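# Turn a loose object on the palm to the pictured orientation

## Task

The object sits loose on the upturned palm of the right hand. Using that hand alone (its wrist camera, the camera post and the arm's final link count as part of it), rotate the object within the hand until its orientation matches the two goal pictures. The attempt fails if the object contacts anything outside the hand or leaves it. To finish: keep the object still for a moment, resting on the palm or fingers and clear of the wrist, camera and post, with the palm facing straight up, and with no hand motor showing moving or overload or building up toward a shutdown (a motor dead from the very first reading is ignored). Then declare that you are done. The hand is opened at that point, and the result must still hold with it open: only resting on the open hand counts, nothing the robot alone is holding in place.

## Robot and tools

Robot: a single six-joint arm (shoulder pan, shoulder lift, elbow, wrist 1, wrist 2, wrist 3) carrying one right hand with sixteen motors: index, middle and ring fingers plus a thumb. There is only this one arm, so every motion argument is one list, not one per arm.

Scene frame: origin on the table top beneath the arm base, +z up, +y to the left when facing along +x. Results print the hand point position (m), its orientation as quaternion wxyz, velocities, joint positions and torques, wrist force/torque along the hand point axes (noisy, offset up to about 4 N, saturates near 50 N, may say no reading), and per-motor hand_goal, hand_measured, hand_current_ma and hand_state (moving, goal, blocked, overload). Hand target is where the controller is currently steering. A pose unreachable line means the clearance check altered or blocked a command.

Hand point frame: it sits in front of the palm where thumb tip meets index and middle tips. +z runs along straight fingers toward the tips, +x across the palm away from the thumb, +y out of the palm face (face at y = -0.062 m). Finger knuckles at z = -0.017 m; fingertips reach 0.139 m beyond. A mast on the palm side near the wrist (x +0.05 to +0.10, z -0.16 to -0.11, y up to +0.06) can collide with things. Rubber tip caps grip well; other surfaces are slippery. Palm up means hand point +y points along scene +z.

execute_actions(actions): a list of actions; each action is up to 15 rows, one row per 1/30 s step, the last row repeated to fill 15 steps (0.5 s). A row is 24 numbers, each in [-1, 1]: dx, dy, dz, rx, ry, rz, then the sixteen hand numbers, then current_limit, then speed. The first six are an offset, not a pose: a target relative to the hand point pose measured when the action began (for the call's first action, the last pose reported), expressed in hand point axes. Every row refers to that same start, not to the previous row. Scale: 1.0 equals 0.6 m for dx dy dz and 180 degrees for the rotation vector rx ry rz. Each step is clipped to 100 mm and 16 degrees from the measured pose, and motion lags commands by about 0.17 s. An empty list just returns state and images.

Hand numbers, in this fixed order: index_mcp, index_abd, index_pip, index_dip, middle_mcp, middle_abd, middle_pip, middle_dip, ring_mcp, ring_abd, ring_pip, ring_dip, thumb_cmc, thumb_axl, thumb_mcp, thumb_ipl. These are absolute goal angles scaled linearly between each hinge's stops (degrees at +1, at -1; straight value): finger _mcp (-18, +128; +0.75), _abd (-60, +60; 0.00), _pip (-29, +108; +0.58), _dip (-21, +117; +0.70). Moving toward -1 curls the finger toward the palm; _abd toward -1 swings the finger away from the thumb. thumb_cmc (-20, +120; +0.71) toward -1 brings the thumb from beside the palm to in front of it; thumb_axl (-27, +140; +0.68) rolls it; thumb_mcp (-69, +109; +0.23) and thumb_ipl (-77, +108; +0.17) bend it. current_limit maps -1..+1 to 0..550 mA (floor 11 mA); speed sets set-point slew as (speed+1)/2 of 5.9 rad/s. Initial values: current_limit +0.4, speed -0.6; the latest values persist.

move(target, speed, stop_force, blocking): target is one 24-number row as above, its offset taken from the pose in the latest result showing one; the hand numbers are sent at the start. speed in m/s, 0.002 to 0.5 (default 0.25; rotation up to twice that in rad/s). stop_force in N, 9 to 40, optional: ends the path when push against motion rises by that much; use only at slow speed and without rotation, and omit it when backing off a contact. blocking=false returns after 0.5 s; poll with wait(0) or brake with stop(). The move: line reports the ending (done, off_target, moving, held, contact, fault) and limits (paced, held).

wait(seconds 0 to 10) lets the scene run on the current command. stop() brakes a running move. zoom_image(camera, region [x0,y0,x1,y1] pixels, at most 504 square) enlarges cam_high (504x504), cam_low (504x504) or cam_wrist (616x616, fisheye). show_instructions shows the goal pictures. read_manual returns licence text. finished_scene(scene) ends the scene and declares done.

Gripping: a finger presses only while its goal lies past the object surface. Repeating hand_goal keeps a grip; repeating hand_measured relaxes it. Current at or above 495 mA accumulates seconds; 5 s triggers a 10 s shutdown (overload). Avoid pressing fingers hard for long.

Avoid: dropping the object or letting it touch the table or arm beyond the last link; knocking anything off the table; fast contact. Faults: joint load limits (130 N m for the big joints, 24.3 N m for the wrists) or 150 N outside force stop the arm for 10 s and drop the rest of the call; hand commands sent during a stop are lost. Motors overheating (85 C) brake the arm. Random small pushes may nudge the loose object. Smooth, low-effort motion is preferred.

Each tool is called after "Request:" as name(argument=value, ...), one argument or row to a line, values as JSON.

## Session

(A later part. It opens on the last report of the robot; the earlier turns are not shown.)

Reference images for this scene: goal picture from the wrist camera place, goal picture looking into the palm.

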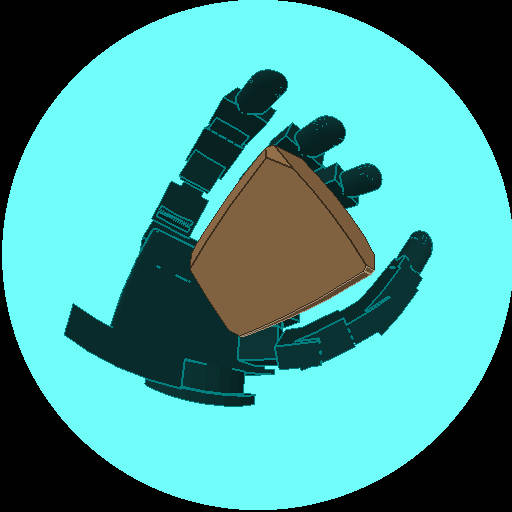

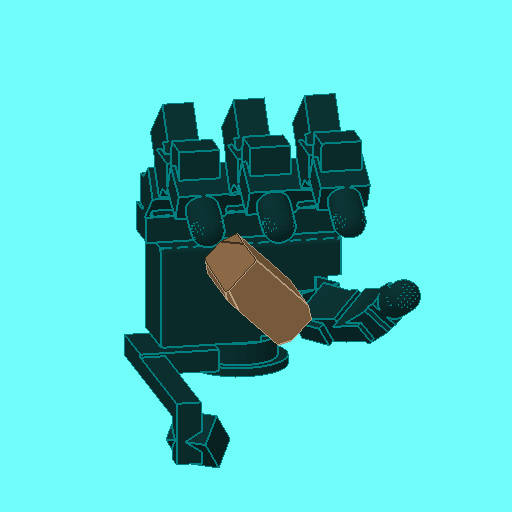

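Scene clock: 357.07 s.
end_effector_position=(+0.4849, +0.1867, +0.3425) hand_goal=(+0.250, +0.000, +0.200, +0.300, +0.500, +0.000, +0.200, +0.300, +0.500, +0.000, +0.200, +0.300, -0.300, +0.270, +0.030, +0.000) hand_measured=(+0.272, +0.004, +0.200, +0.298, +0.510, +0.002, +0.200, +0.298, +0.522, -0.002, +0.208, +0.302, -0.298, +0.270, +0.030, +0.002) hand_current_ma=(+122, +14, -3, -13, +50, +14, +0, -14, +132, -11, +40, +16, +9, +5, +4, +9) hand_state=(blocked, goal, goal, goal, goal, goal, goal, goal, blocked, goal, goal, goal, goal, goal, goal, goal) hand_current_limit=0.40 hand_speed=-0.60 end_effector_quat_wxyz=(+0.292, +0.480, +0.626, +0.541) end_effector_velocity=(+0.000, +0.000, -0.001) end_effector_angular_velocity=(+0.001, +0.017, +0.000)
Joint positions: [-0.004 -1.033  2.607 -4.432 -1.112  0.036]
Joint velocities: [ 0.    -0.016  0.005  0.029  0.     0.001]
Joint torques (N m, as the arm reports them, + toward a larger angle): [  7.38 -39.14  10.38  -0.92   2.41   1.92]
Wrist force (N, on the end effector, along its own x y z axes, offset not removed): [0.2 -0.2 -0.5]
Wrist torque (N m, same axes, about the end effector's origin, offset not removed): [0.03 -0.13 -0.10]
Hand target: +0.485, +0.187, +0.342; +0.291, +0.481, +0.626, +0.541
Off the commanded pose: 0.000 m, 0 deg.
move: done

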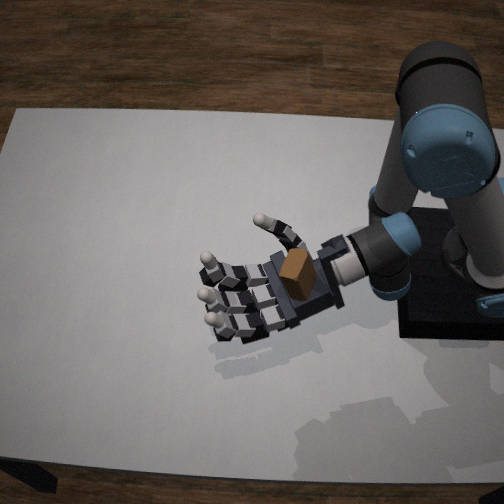

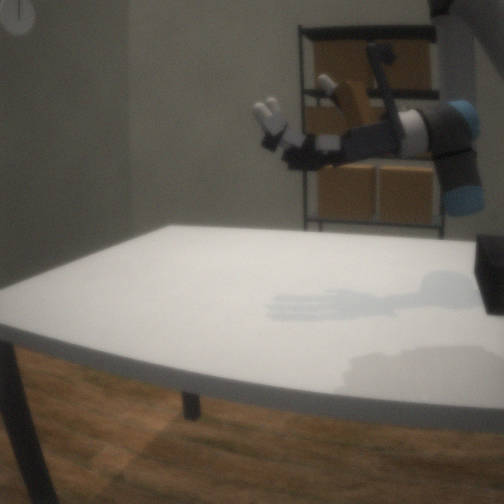

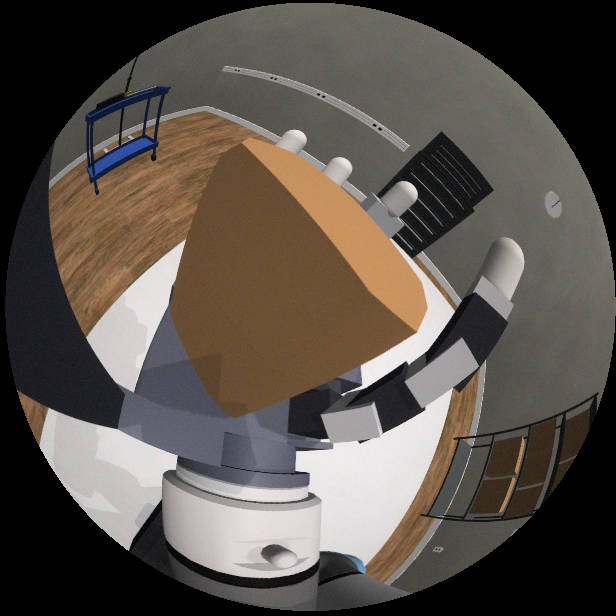

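Request:
move(
  target=[0,0,0,0,0,0,0.1,0,0.2,0.3,0.5,0,0.2,0.3,0.5,0,0.2,0.3,-0.15,0.68,-0.6,0.1,0.4,-0.5],
)

Request:
move(
  target=[0,0,0,0.02,0,0.015,0.1,0,0.2,0.3,0.5,0,0.2,0.3,0.5,0,0.2,0.3,-0.15,0.68,-0.6,0.1,0.4,-0.5],
  speed=0.04,
)

Request:
wait(
  seconds=1,
)

Scene clock: 365.87 s.
end_effector_position=(+0.4849, +0.1867, +0.3425) hand_goal=(+0.100, +0.000, +0.200, +0.300, +0.500, +0.000, +0.200, +0.300, +0.500, +0.000, +0.200, +0.300, -0.150, +0.680, -0.600, +0.100) hand_measured=(+0.124, +0.002, +0.200, +0.298, +0.510, +0.002, +0.200, +0.298, +0.522, -0.002, +0.208, +0.302, -0.146, +0.682, -0.586, +0.102) hand_current_ma=(+126, +11, -1, -13, +50, +14, +0, -14, +132, -11, +40, +16, +19, +9, +96, +12) hand_state=(blocked, goal, goal, goal, goal, goal, goal, goal, blocked, goal, goal, goal, goal, goal, goal, goal) hand_current_limit=0.40 hand_speed=-0.50 end_effector_quat_wxyz=(+0.292, +0.480, +0.626, +0.541) end_effector_velocity=(-0.000, +0.000, +0.000) end_effector_angular_velocity=(+0.000, +0.001, -0.000)
Joint positions: [-0.004 -1.033  2.607 -4.432 -1.112  0.036]
Joint velocities: [ 0.    -0.002  0.001  0.002 -0.001  0.   ]
Joint torques (N m, as the arm reports them, + toward a larger angle): [ -5.12 -13.54 -14.1   -4.43   0.01  -0.04]
Wrist force (N, on the end effector, along its own x y z axes, offset not removed): [-1.0 0.2 0.9]
Wrist torque (N m, same axes, about the end effector's origin, offset not removed): [-0.01 0.07 -0.23]
Hand target: +0.485, +0.187, +0.342; +0.292, +0.480, +0.626, +0.541
Off the commanded pose: 0.000 m, 0 deg.
move: done

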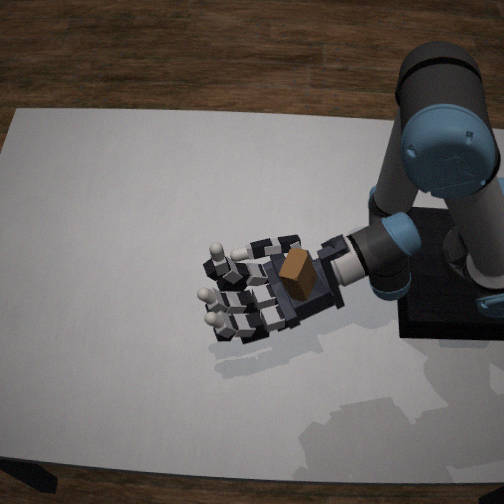

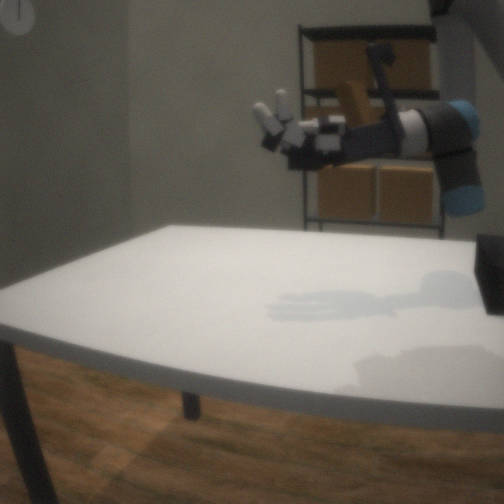

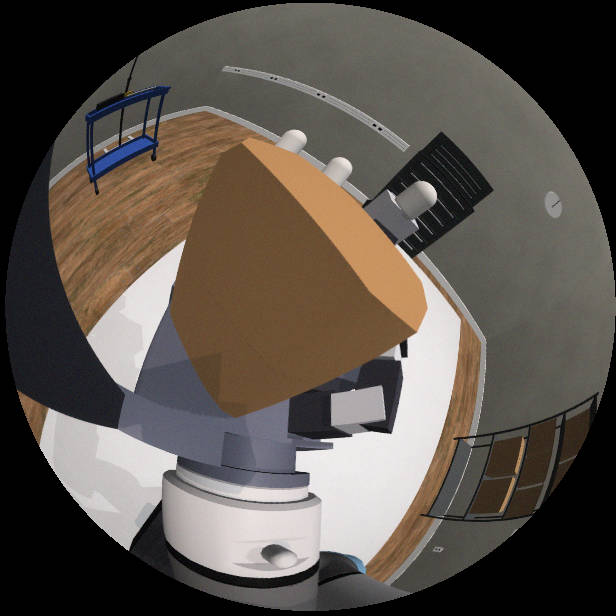

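Scene clock: 367.10 s.
end_effector_position=(+0.4849, +0.1867, +0.3424) hand_goal=(+0.100, +0.000, +0.200, +0.300, +0.500, +0.000, +0.200, +0.300, +0.500, +0.000, +0.200, +0.300, -0.150, +0.680, -0.600, +0.100) hand_measured=(+0.124, +0.002, +0.200, +0.298, +0.510, +0.002, +0.200, +0.298, +0.522, -0.002, +0.208, +0.302, -0.146, +0.682, -0.586, +0.102) hand_current_ma=(+126, +11, -1, -13, +50, +14, +0, -14, +132, -10, +40, +16, +19, +9, +96, +12) hand_state=(blocked, goal, goal, goal, goal, goal, goal, goal, blocked, goal, goal, goal, goal, goal, goal, goal) hand_current_limit=0.40 hand_speed=-0.50 end_effector_quat_wxyz=(+0.264, +0.503, +0.631, +0.528) end_effector_velocity=(+0.001, -0.000, +0.000) end_effector_angular_velocity=(+0.003, +0.017, -0.001)
Joint positions: [-0.001 -1.121  2.63  -4.299 -1.112  0.052]
Joint velocities: [-0.    -0.022  0.003  0.034  0.     0.003]
Joint torques (N m, as the arm reports them, + toward a larger angle): [  8.15 -40.11   7.67  -1.11   2.42   1.87]
Wrist force (N, on the end effector, along its own x y z axes, offset not removed): [-0.9 0.2 -0.7]
Wrist torque (N m, same axes, about the end effector's origin, offset not removed): [0.01 0.02 -0.18]
Hand target: +0.485, +0.187, +0.342; +0.264, +0.504, +0.631, +0.528
Off the commanded pose: 0.000 m, 0 deg.
move: done

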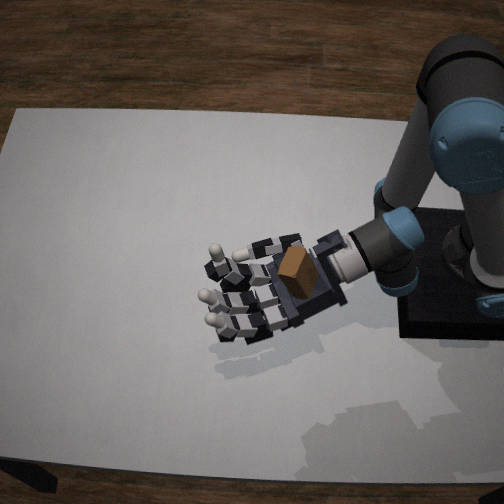

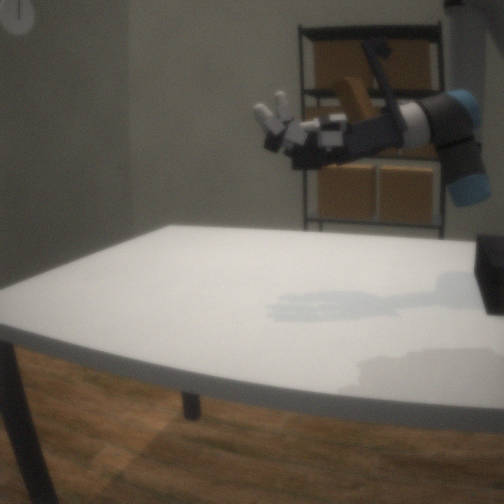

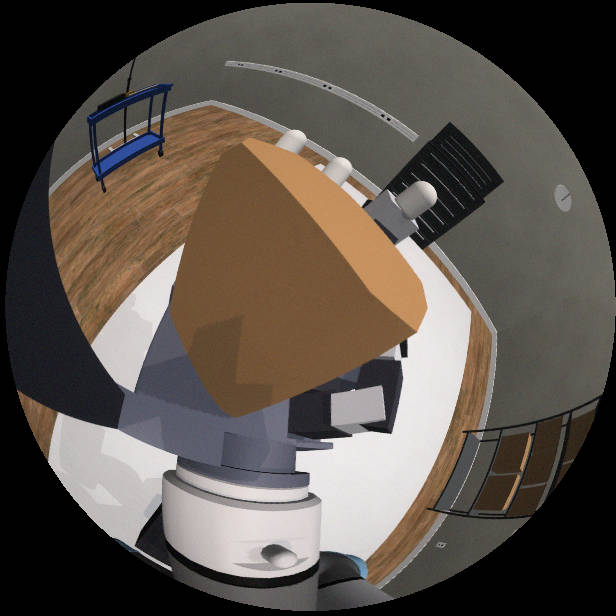

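Scene clock: 368.10 s.
end_effector_position=(+0.4849, +0.1867, +0.3425) hand_goal=(+0.100, +0.000, +0.200, +0.300, +0.500, +0.000, +0.200, +0.300, +0.500, +0.000, +0.200, +0.300, -0.150, +0.680, -0.600, +0.100) hand_measured=(+0.124, +0.002, +0.200, +0.298, +0.510, +0.002, +0.200, +0.298, +0.522, -0.002, +0.208, +0.302, -0.146, +0.682, -0.586, +0.102) hand_current_ma=(+126, +11, -1, -13, +50, +14, +0, -13, +132, -10, +40, +16, +19, +9, +96, +12) hand_state=(blocked, goal, goal, goal, goal, goal, goal, goal, blocked, goal, goal, goal, goal, goal, goal, goal) hand_current_limit=0.40 hand_speed=-0.50 end_effector_quat_wxyz=(+0.264, +0.504, +0.631, +0.528) end_effector_velocity=(+0.001, -0.000, +0.001) end_effector_angular_velocity=(-0.001, -0.003, -0.001)
Joint positions: [-0.001 -1.124  2.63  -4.295 -1.112  0.053]
Joint velocities: [-0.001  0.001 -0.003 -0.001 -0.001 -0.   ]
Joint torques (N m, as the arm reports them, + toward a larger angle): [  7.96 -37.13   8.4   -1.28   2.63   2.09]
Wrist force (N, on the end effector, along its own x y z axes, offset not removed): [-0.4 -1.3 -0.1]
Wrist torque (N m, same axes, about the end effector's origin, offset not removed): [-0.22 -0.14 -0.09]
Hand target: +0.485, +0.187, +0.342; +0.264, +0.504, +0.631, +0.528
Off the commanded pose: 0.000 m, 0 deg.
wait: 1.00 s; at rest by 0.17 s

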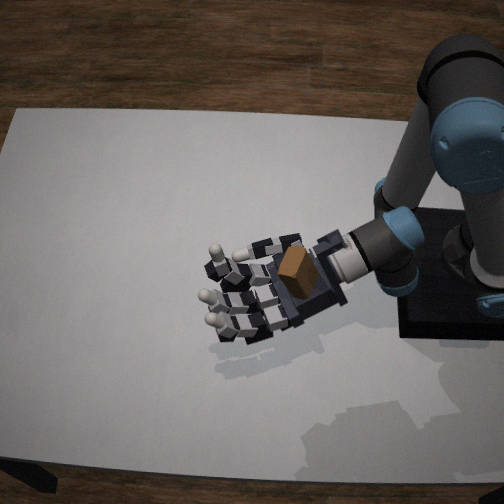

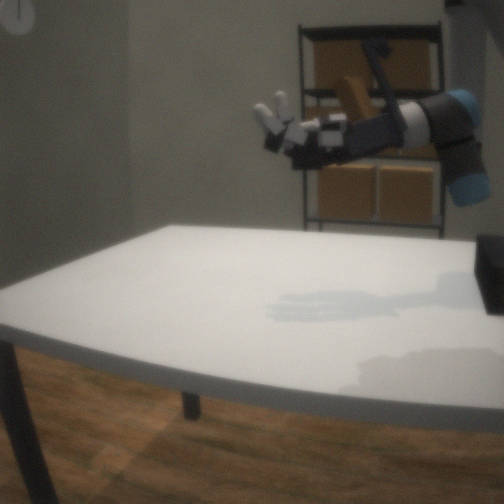

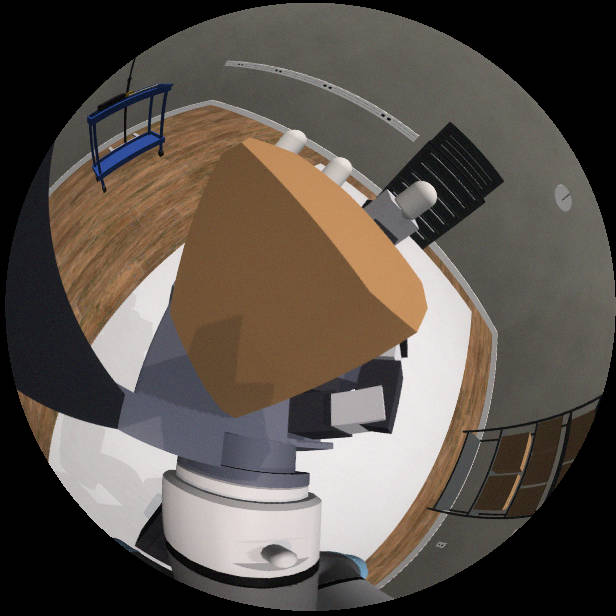

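Request:
move(
  target=[0,0,0,0,0,0.025,0.1,0,0.2,0.3,0.5,0,0.2,0.3,0.5,0,0.2,0.3,-0.15,0.68,-0.6,0.1,0.4,-0.5],
  speed=0.03,
)

Request:
wait(
  seconds=1,
)

Scene clock: 374.50 s.
end_effector_position=(+0.4849, +0.1867, +0.3425) hand_goal=(+0.100, +0.000, +0.200, +0.300, +0.500, +0.000, +0.200, +0.300, +0.500, +0.000, +0.200, +0.300, -0.150, +0.680, -0.600, +0.100) hand_measured=(+0.128, +0.004, +0.202, +0.298, +0.510, +0.002, +0.200, +0.298, +0.522, -0.002, +0.208, +0.302, -0.142, +0.688, -0.590, +0.102) hand_current_ma=(+146, +14, +10, -12, +57, +14, +3, -13, +126, -7, +39, +16, +41, +49, +72, +14) hand_state=(blocked, goal, goal, goal, goal, goal, goal, goal, blocked, goal, goal, goal, goal, goal, goal, goal) hand_current_limit=0.40 hand_speed=-0.50 end_effector_quat_wxyz=(+0.243, +0.528, +0.611, +0.538) end_effector_velocity=(+0.000, +0.000, +0.000) end_effector_angular_velocity=(+0.014, +0.006, -0.004)
Joint positions: [ 0.022 -1.138  2.626 -4.281 -1.133  0.138]
Joint velocities: [ 0.005 -0.003 -0.002  0.004 -0.004  0.017]
Joint torques (N m, as the arm reports them, + toward a larger angle): [  7.33 -38.33 -16.6   -1.35  -2.08   2.36]
Wrist force (N, on the end effector, along its own x y z axes, offset not removed): [-1.4 -0.7 0.0]
Wrist torque (N m, same axes, about the end effector's origin, offset not removed): [0.04 0.18 -0.23]
Hand target: +0.485, +0.187, +0.342; +0.243, +0.528, +0.611, +0.538
Off the commanded pose: 0.000 m, 0 deg.
move: done

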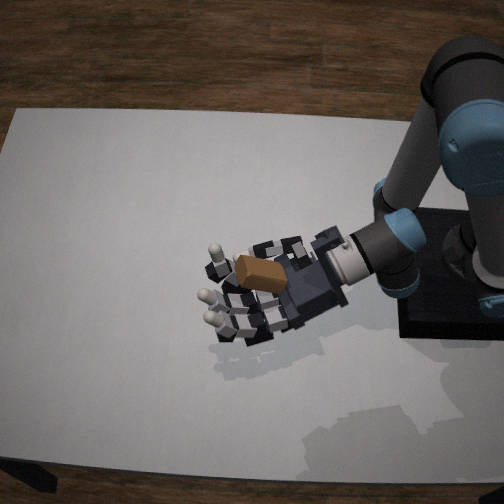

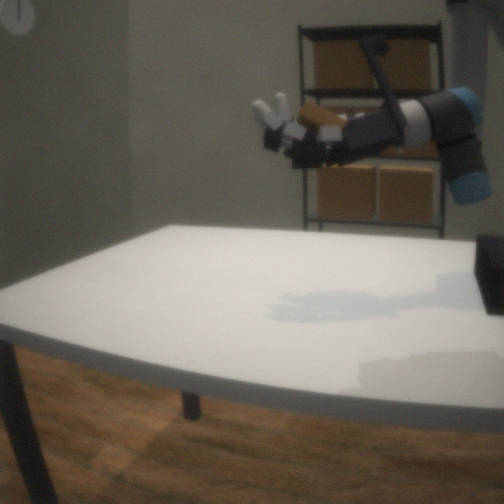

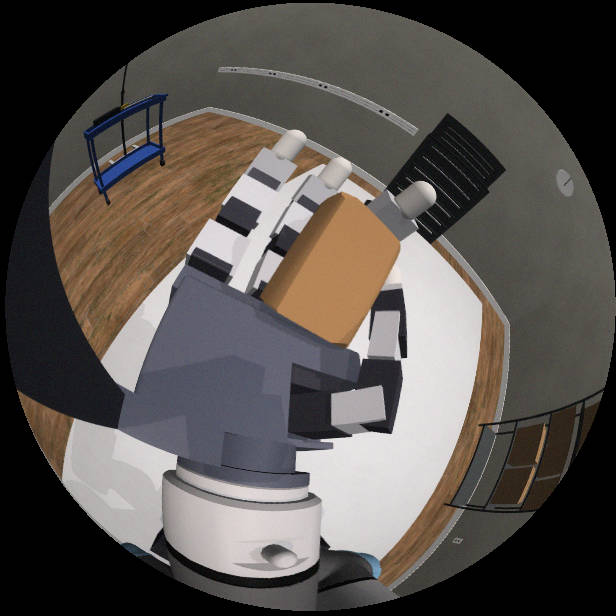

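Scene clock: 375.50 s.
end_effector_position=(+0.4849, +0.1867, +0.3425) hand_goal=(+0.100, +0.000, +0.200, +0.300, +0.500, +0.000, +0.200, +0.300, +0.500, +0.000, +0.200, +0.300, -0.150, +0.680, -0.600, +0.100) hand_measured=(+0.128, +0.004, +0.202, +0.298, +0.510, +0.002, +0.200, +0.298, +0.522, -0.002, +0.208, +0.302, -0.142, +0.688, -0.590, +0.102) hand_current_ma=(+146, +14, +10, -12, +57, +14, +3, -13, +127, -7, +39, +16, +42, +49, +72, +14) hand_state=(blocked, goal, goal, goal, goal, goal, goal, goal, blocked, goal, goal, goal, goal, goal, goal, goal) hand_current_limit=0.40 hand_speed=-0.50 end_effector_quat_wxyz=(+0.243, +0.528, +0.611, +0.538) end_effector_velocity=(+0.000, +0.000, -0.000) end_effector_angular_velocity=(+0.000, +0.002, +0.000)
Joint positions: [ 0.022 -1.138  2.626 -4.28  -1.134  0.14 ]
Joint velocities: [ 0.    -0.     0.     0.001 -0.     0.   ]
Joint torques (N m, as the arm reports them, + toward a larger angle): [  8.91 -37.93 -16.14  -1.47  -2.     1.8 ]
Wrist force (N, on the end effector, along its own x y z axes, offset not removed): [-1.0 0.3 -1.2]
Wrist torque (N m, same axes, about the end effector's origin, offset not removed): [0.11 0.04 -0.13]
Hand target: +0.485, +0.187, +0.342; +0.243, +0.528, +0.611, +0.538
Off the commanded pose: 0.000 m, 0 deg.
wait: 1.00 s; at rest by 0.17 s

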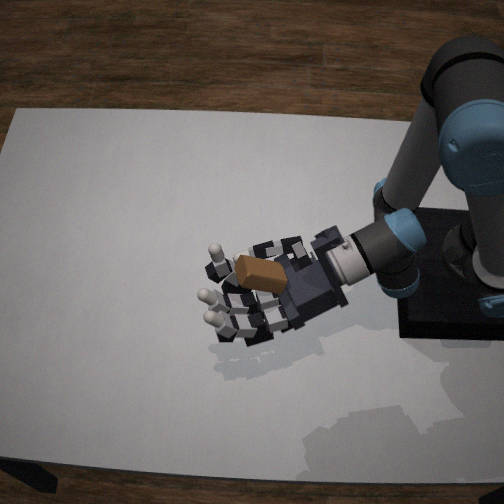

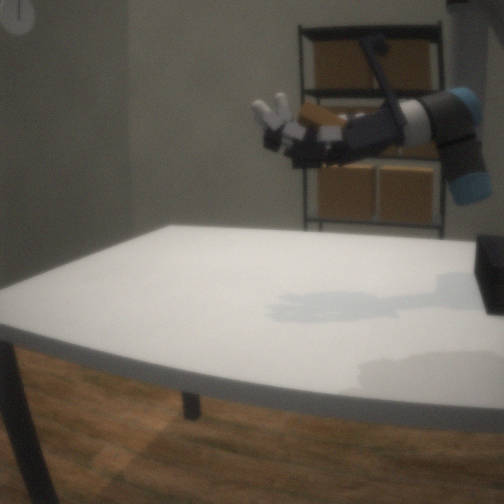

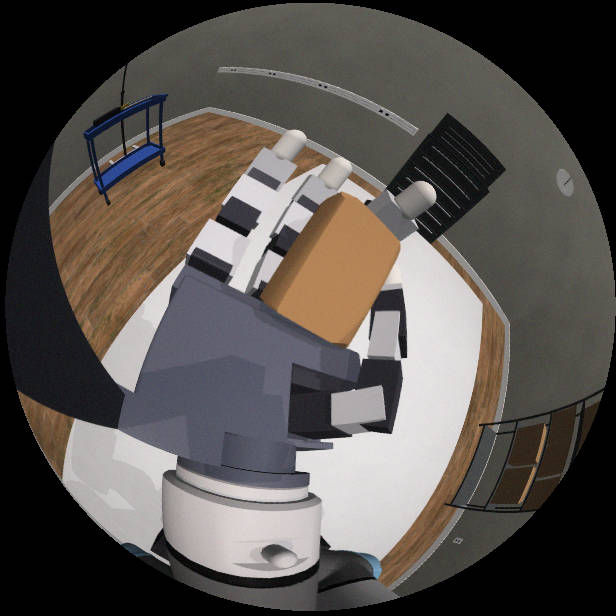

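Request:
move(
  target=[0,0,0,0,0,-0.13,0.3,-0.7,0,0,0.6,0,0.4,0.1,0.45,0,0.2,0.1,-0.15,0.68,-0.3,0.1,0.4,-0.88],
  speed=0.07,
)

Request:
zoom_image(
  camera="cam_high",
  region=[180, 210, 350, 380],
)

Scene clock: 386.00 s.
end_effector_position=(+0.4850, +0.1867, +0.3425) hand_goal=(+0.300, -0.700, +0.000, +0.000, +0.600, +0.000, +0.400, +0.100, +0.450, +0.000, +0.200, +0.100, -0.150, +0.680, -0.300, +0.100) hand_measured=(+0.336, -0.624, +0.014, +0.002, +0.610, +0.002, +0.400, +0.104, +0.474, -0.002, +0.208, +0.102, -0.142, +0.686, -0.312, +0.100) hand_current_ma=(+196, +344, +81, +14, +50, +11, +2, +20, +137, -7, +39, +16, +41, +36, -82, +4) hand_state=(blocked, blocked, goal, goal, goal, goal, goal, goal, blocked, goal, goal, goal, goal, goal, goal, goal) hand_current_limit=0.40 hand_speed=-0.88 end_effector_quat_wxyz=(+0.346, +0.394, +0.705, +0.478) end_effector_velocity=(+0.000, -0.000, -0.000) end_effector_angular_velocity=(-0.013, -0.005, +0.004)
Joint positions: [-0.104 -1.088  2.639 -4.32  -1.016 -0.317]
Joint velocities: [-0.006  0.     0.     0.002  0.005 -0.018]
Joint torques (N m, as the arm reports them, + toward a larger angle): [ -7.17 -12.83  10.01  -1.27   2.59  -2.14]
Wrist force (N, on the end effector, along its own x y z axes, offset not removed): [-0.7 -2.0 0.3]
Wrist torque (N m, same axes, about the end effector's origin, offset not removed): [-0.28 0.04 -0.14]
Hand target: +0.485, +0.187, +0.342; +0.347, +0.393, +0.705, +0.477
Off the commanded pose: 0.000 m, 0 deg.
move: done

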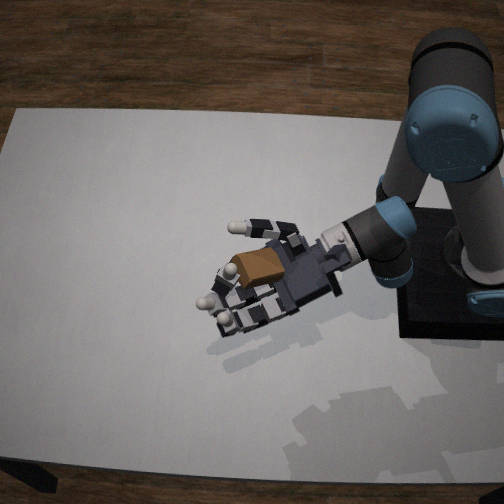

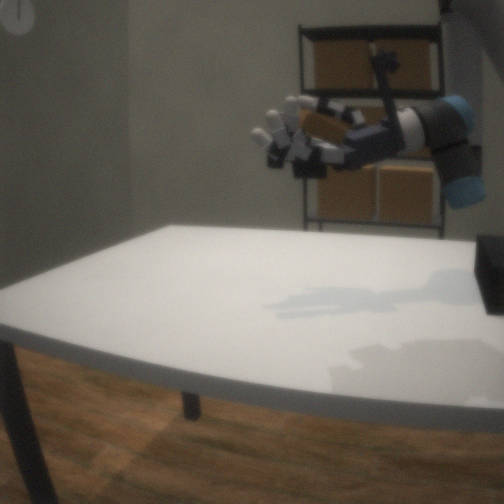

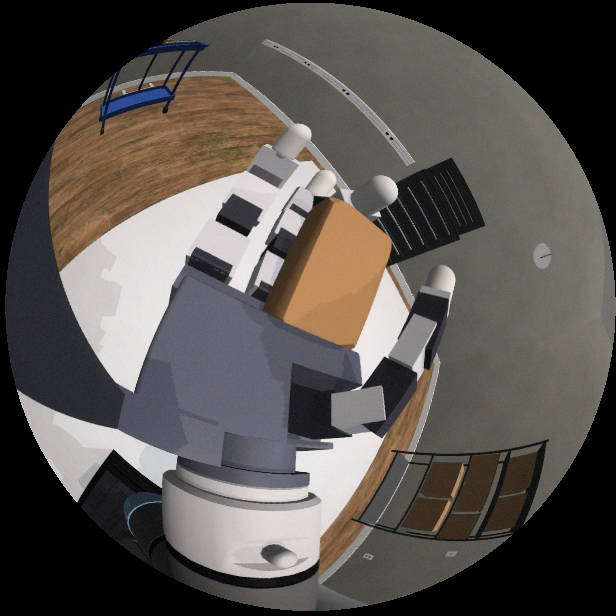

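Region (180, 210, 350, 380) of cam_high's 504x504 image, scaled by 2.965, with more detail than that image has.

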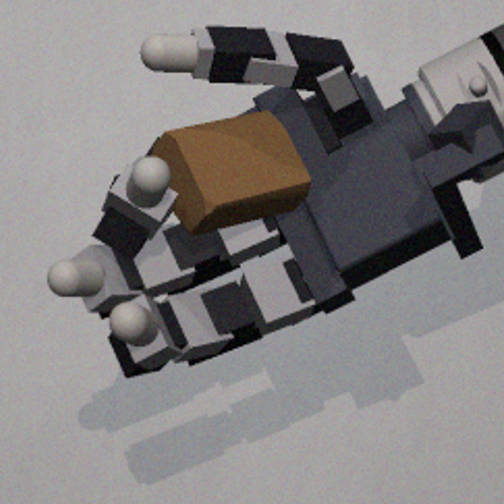

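Request:
move(
  target=[0,0,0,0,0,0,0.72,0,0.4,-0.7,0.76,0,0.58,0,0.76,0,0.58,-0.3,-0.15,0.68,-0.3,0.1,0.4,-0.85],
)

Request:
zoom_image(
  camera="cam_high",
  region=[180, 210, 350, 380],
)

Scene clock: 398.77 s.
end_effector_position=(+0.4850, +0.1867, +0.3425) hand_goal=(+0.720, +0.000, +0.400, -0.700, +0.760, +0.000, +0.580, +0.000, +0.760, +0.000, +0.580, -0.300, -0.150, +0.680, -0.300, +0.100) hand_measured=(+0.732, -0.004, +0.400, -0.698, +0.784, +0.000, +0.588, +0.004, +0.768, -0.002, +0.580, -0.296, -0.142, +0.686, -0.312, +0.100) hand_current_ma=(+67, -16, +0, +14, +133, +4, +44, +22, +46, -7, +0, +18, +41, +35, -82, +4) hand_state=(goal, goal, goal, goal, blocked, goal, goal, goal, goal, goal, goal, goal, goal, goal, goal, goal) hand_current_limit=0.40 hand_speed=-0.85 end_effector_quat_wxyz=(+0.346, +0.394, +0.705, +0.478) end_effector_velocity=(-0.000, +0.000, -0.000) end_effector_angular_velocity=(+0.000, +0.000, +0.001)
Joint positions: [-0.104 -1.088  2.639 -4.32  -1.016 -0.317]
Joint velocities: [ 0.001  0.     0.    -0.     0.001  0.   ]
Joint torques (N m, as the arm reports them, + toward a larger angle): [  7.39 -22.7  -14.78  -3.56  -1.1    1.8 ]
Wrist force (N, on the end effector, along its own x y z axes, offset not removed): [0.2 -0.7 -1.3]
Wrist torque (N m, same axes, about the end effector's origin, offset not removed): [-0.06 -0.02 -0.09]
Hand target: +0.485, +0.187, +0.342; +0.346, +0.394, +0.705, +0.478
Off the commanded pose: 0.000 m, 0 deg.
move: done

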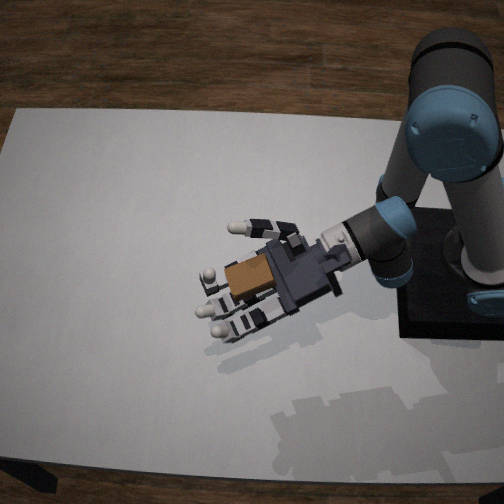

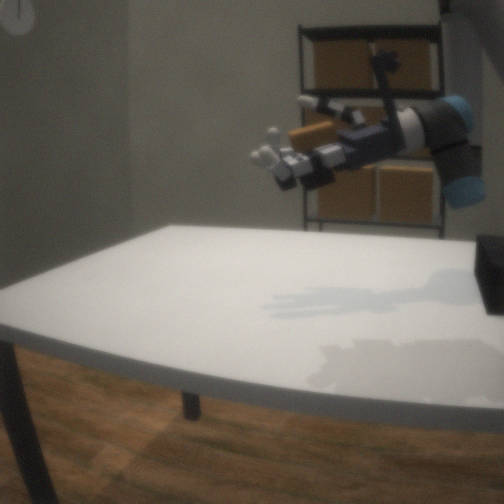

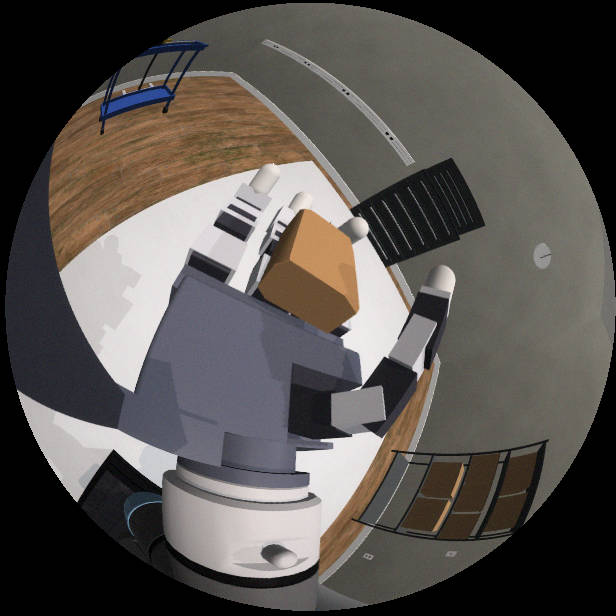

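Region (180, 210, 350, 380) of cam_high's 504x504 image, scaled by 2.965, with more detail than that image has.

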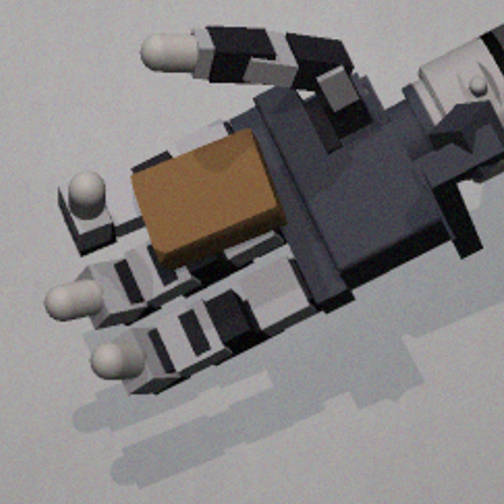

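Request:
move(
  target=[0,0,0,0,0,0,0.76,0,0.58,-0.5,0.76,0,0.58,-0.2,0.76,0.5,-0.5,0.5,-0.4,1,-0.85,0.17,0.4,-0.7],
)

Request:
move(
  target=[0,0,0,0,0,0,0.76,0,0.58,-0.5,0.76,0,0.58,-0.2,0.76,0.5,-0.5,0.5,-0.55,0.45,-0.85,0.17,0.4,-0.88],
)

Request:
zoom_image(
  camera="cam_high",
  region=[180, 210, 350, 380],
)

Scene clock: 413.77 s.
end_effector_position=(+0.4850, +0.1867, +0.3425) hand_goal=(+0.760, +0.000, +0.580, -0.500, +0.760, +0.000, +0.580, -0.200, +0.760, +0.500, -0.500, +0.500, -0.400, +1.000, -0.850, +0.170) hand_measured=(+0.772, -0.004, +0.580, -0.502, +0.772, +0.002, +0.580, -0.200, +0.782, +0.488, -0.492, +0.498, -0.396, +0.998, -0.842, +0.168) hand_current_ma=(+66, -15, +0, -13, +67, +12, +5, +1, +130, -52, +40, -12, +22, -10, +59, -15) hand_state=(goal, goal, goal, goal, goal, goal, goal, goal, blocked, goal, goal, goal, goal, goal, goal, goal) hand_current_limit=0.40 hand_speed=-0.70 end_effector_quat_wxyz=(+0.346, +0.394, +0.705, +0.478) end_effector_velocity=(+0.000, -0.000, +0.000) end_effector_angular_velocity=(-0.001, -0.002, -0.001)
Joint positions: [-0.104 -1.088  2.639 -4.32  -1.016 -0.317]
Joint velocities: [-0.001 -0.    -0.001 -0.001 -0.    -0.   ]
Joint torques (N m, as the arm reports them, + toward a larger angle): [  4.16 -27.22   3.56  -2.95   2.26   1.85]
Wrist force (N, on the end effector, along its own x y z axes, offset not removed): [1.0 0.0 -2.5]
Wrist torque (N m, same axes, about the end effector's origin, offset not removed): [0.13 -0.14 -0.15]
Hand target: +0.485, +0.187, +0.342; +0.346, +0.394, +0.705, +0.478
Off the commanded pose: 0.000 m, 0 deg.
move: done

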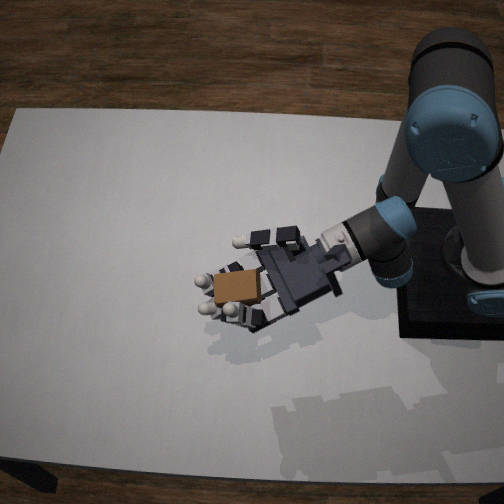

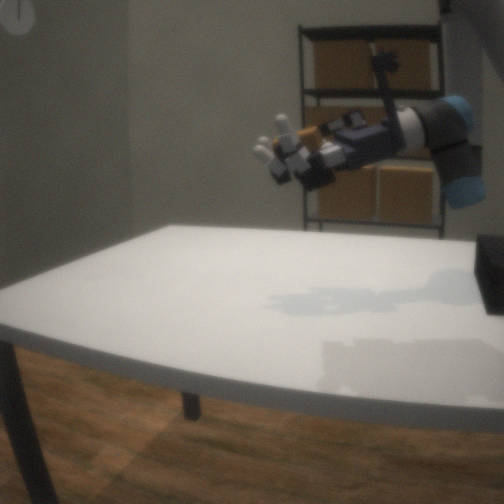

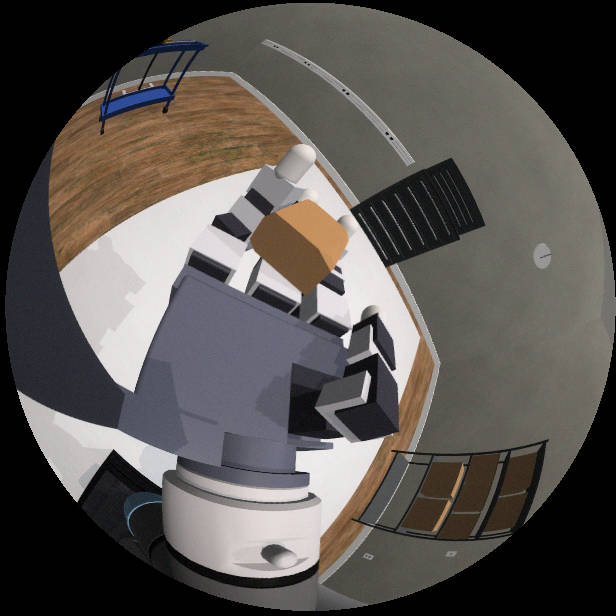

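Scene clock: 415.40 s.
end_effector_position=(+0.4850, +0.1867, +0.3425) hand_goal=(+0.760, +0.000, +0.580, -0.500, +0.760, +0.000, +0.580, -0.200, +0.760, +0.500, -0.500, +0.500, -0.550, +0.450, -0.850, +0.170) hand_measured=(+0.772, -0.004, +0.580, -0.502, +0.774, +0.002, +0.582, -0.200, +0.782, +0.484, -0.492, +0.498, -0.546, +0.682, -0.854, +0.168) hand_current_ma=(+66, -15, +0, -13, +72, +12, +9, +1, +130, -75, +40, -12, +27, +384, -27, -15) hand_state=(goal, goal, goal, goal, goal, goal, goal, goal, blocked, moving, goal, goal, goal, blocked, goal, goal) hand_current_limit=0.40 hand_speed=-0.88 end_effector_quat_wxyz=(+0.346, +0.394, +0.705, +0.478) end_effector_velocity=(+0.001, +0.000, +0.001) end_effector_angular_velocity=(+0.000, -0.002, +0.001)
Joint positions: [-0.104 -1.088  2.639 -4.32  -1.016 -0.317]
Joint velocities: [-0.    -0.    -0.003  0.001  0.001  0.   ]
Joint torques (N m, as the arm reports them, + toward a larger angle): [  3.31 -27.47   4.31  -3.02   2.76   1.46]
Wrist force (N, on the end effector, along its own x y z axes, offset not removed): [-0.7 -0.1 -1.7]
Wrist torque (N m, same axes, about the end effector's origin, offset not removed): [0.09 0.12 -0.33]
Hand target: +0.485, +0.187, +0.342; +0.346, +0.394, +0.705, +0.478
Off the commanded pose: 0.000 m, 0 deg.
move: done

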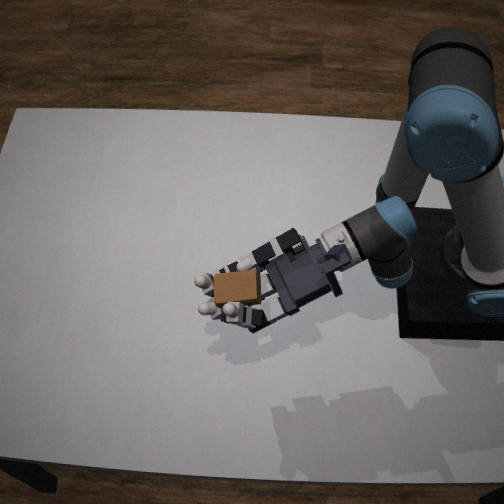

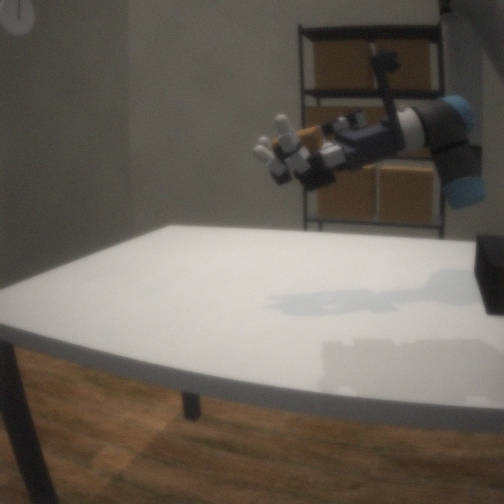

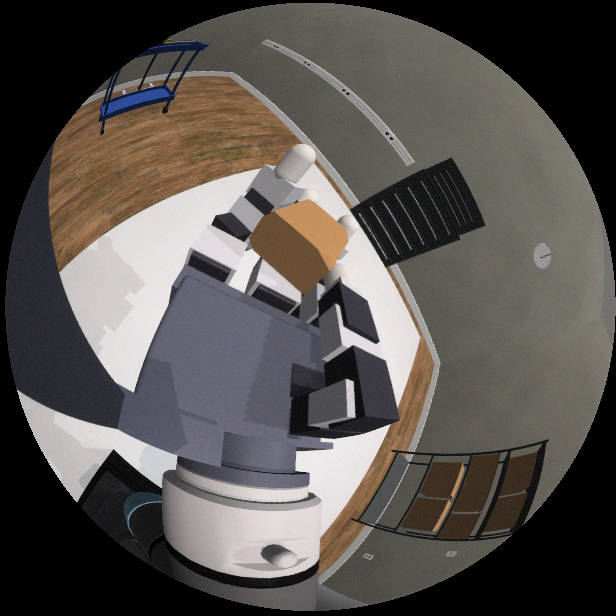

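Region (180, 210, 350, 380) of cam_high's 504x504 image, scaled by 2.965, with more detail than that image has.

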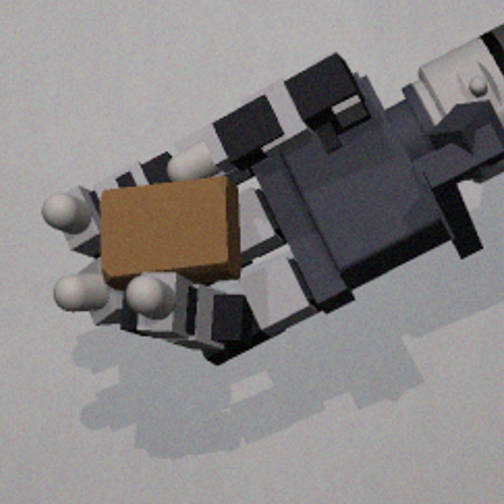

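Request:
move(
  target=[0,0,0,0,0,0,0.76,0,0.58,-0.5,0.76,0,0.58,-0.55,0.8,0,0.6,-0.5,-0.55,0.35,-0.83,0.17,0.4,-0.85],
)

Request:
zoom_image(
  camera="cam_high",
  region=[180, 210, 350, 380],
)

Scene clock: 423.67 s.
end_effector_position=(+0.4850, +0.1867, +0.3425) hand_goal=(+0.760, +0.000, +0.580, -0.500, +0.760, +0.000, +0.580, -0.550, +0.800, +0.000, +0.600, -0.500, -0.550, +0.350, -0.830, +0.170) hand_measured=(+0.772, -0.004, +0.580, -0.502, +0.784, +0.002, +0.588, -0.546, +0.814, -0.004, +0.600, -0.498, -0.550, +0.352, -0.838, +0.168) hand_current_ma=(+67, -15, +1, -13, +132, +7, +42, +20, +88, -20, -1, +17, -2, +19, -54, -15) hand_state=(goal, goal, goal, goal, blocked, goal, goal, goal, goal, goal, goal, goal, goal, goal, goal, goal) hand_current_limit=0.40 hand_speed=-0.85 end_effector_quat_wxyz=(+0.346, +0.394, +0.705, +0.478) end_effector_velocity=(+0.001, +0.000, +0.001) end_effector_angular_velocity=(-0.000, -0.002, +0.000)
Joint positions: [-0.104 -1.088  2.639 -4.32  -1.016 -0.317]
Joint velocities: [ 0.001 -0.    -0.002  0.    -0.     0.   ]
Joint torques (N m, as the arm reports them, + toward a larger angle): [  3.33 -25.96   7.01  -2.95   2.38   1.77]
Wrist force (N, on the end effector, along its own x y z axes, offset not removed): [0.5 1.2 -1.9]
Wrist torque (N m, same axes, about the end effector's origin, offset not removed): [0.35 -0.19 -0.08]
Hand target: +0.485, +0.187, +0.342; +0.346, +0.394, +0.705, +0.478
Off the commanded pose: 0.000 m, 0 deg.
move: done

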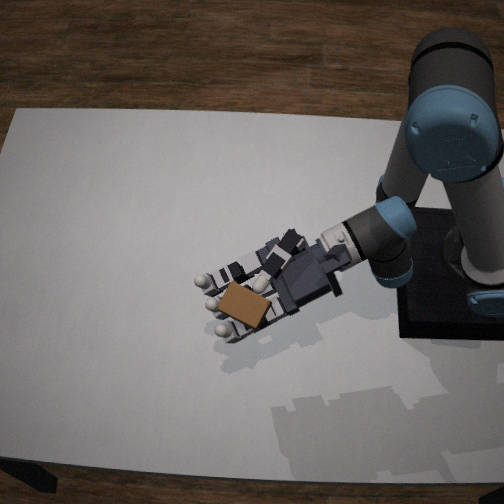

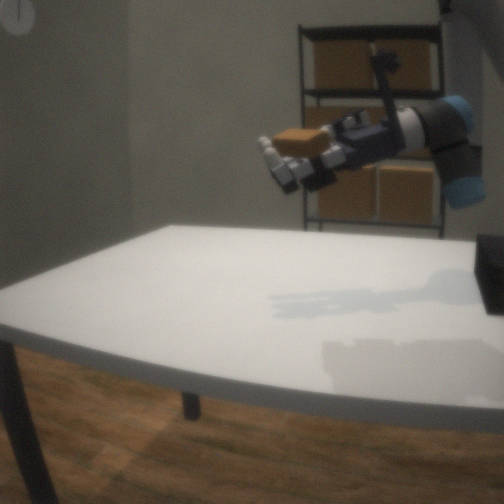

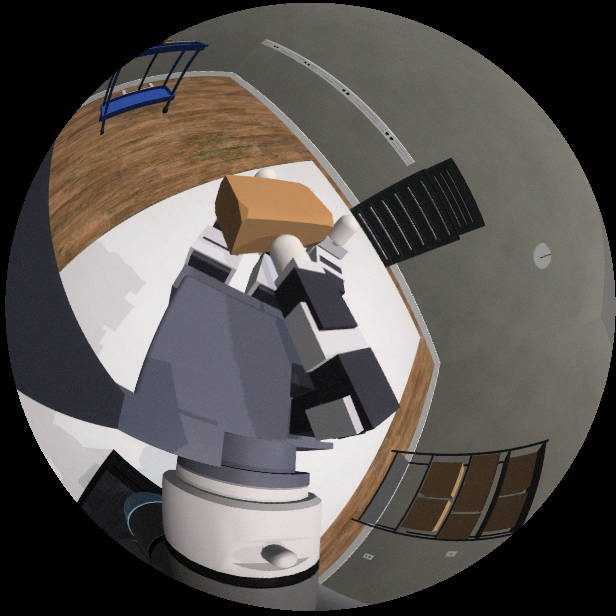

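Region (180, 210, 350, 380) of cam_high's 504x504 image, scaled by 2.965, with more detail than that image has.

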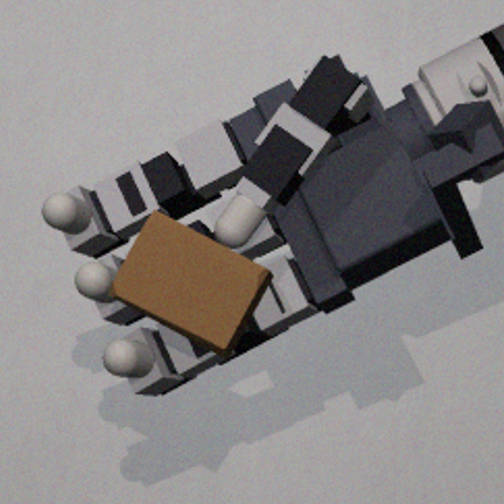

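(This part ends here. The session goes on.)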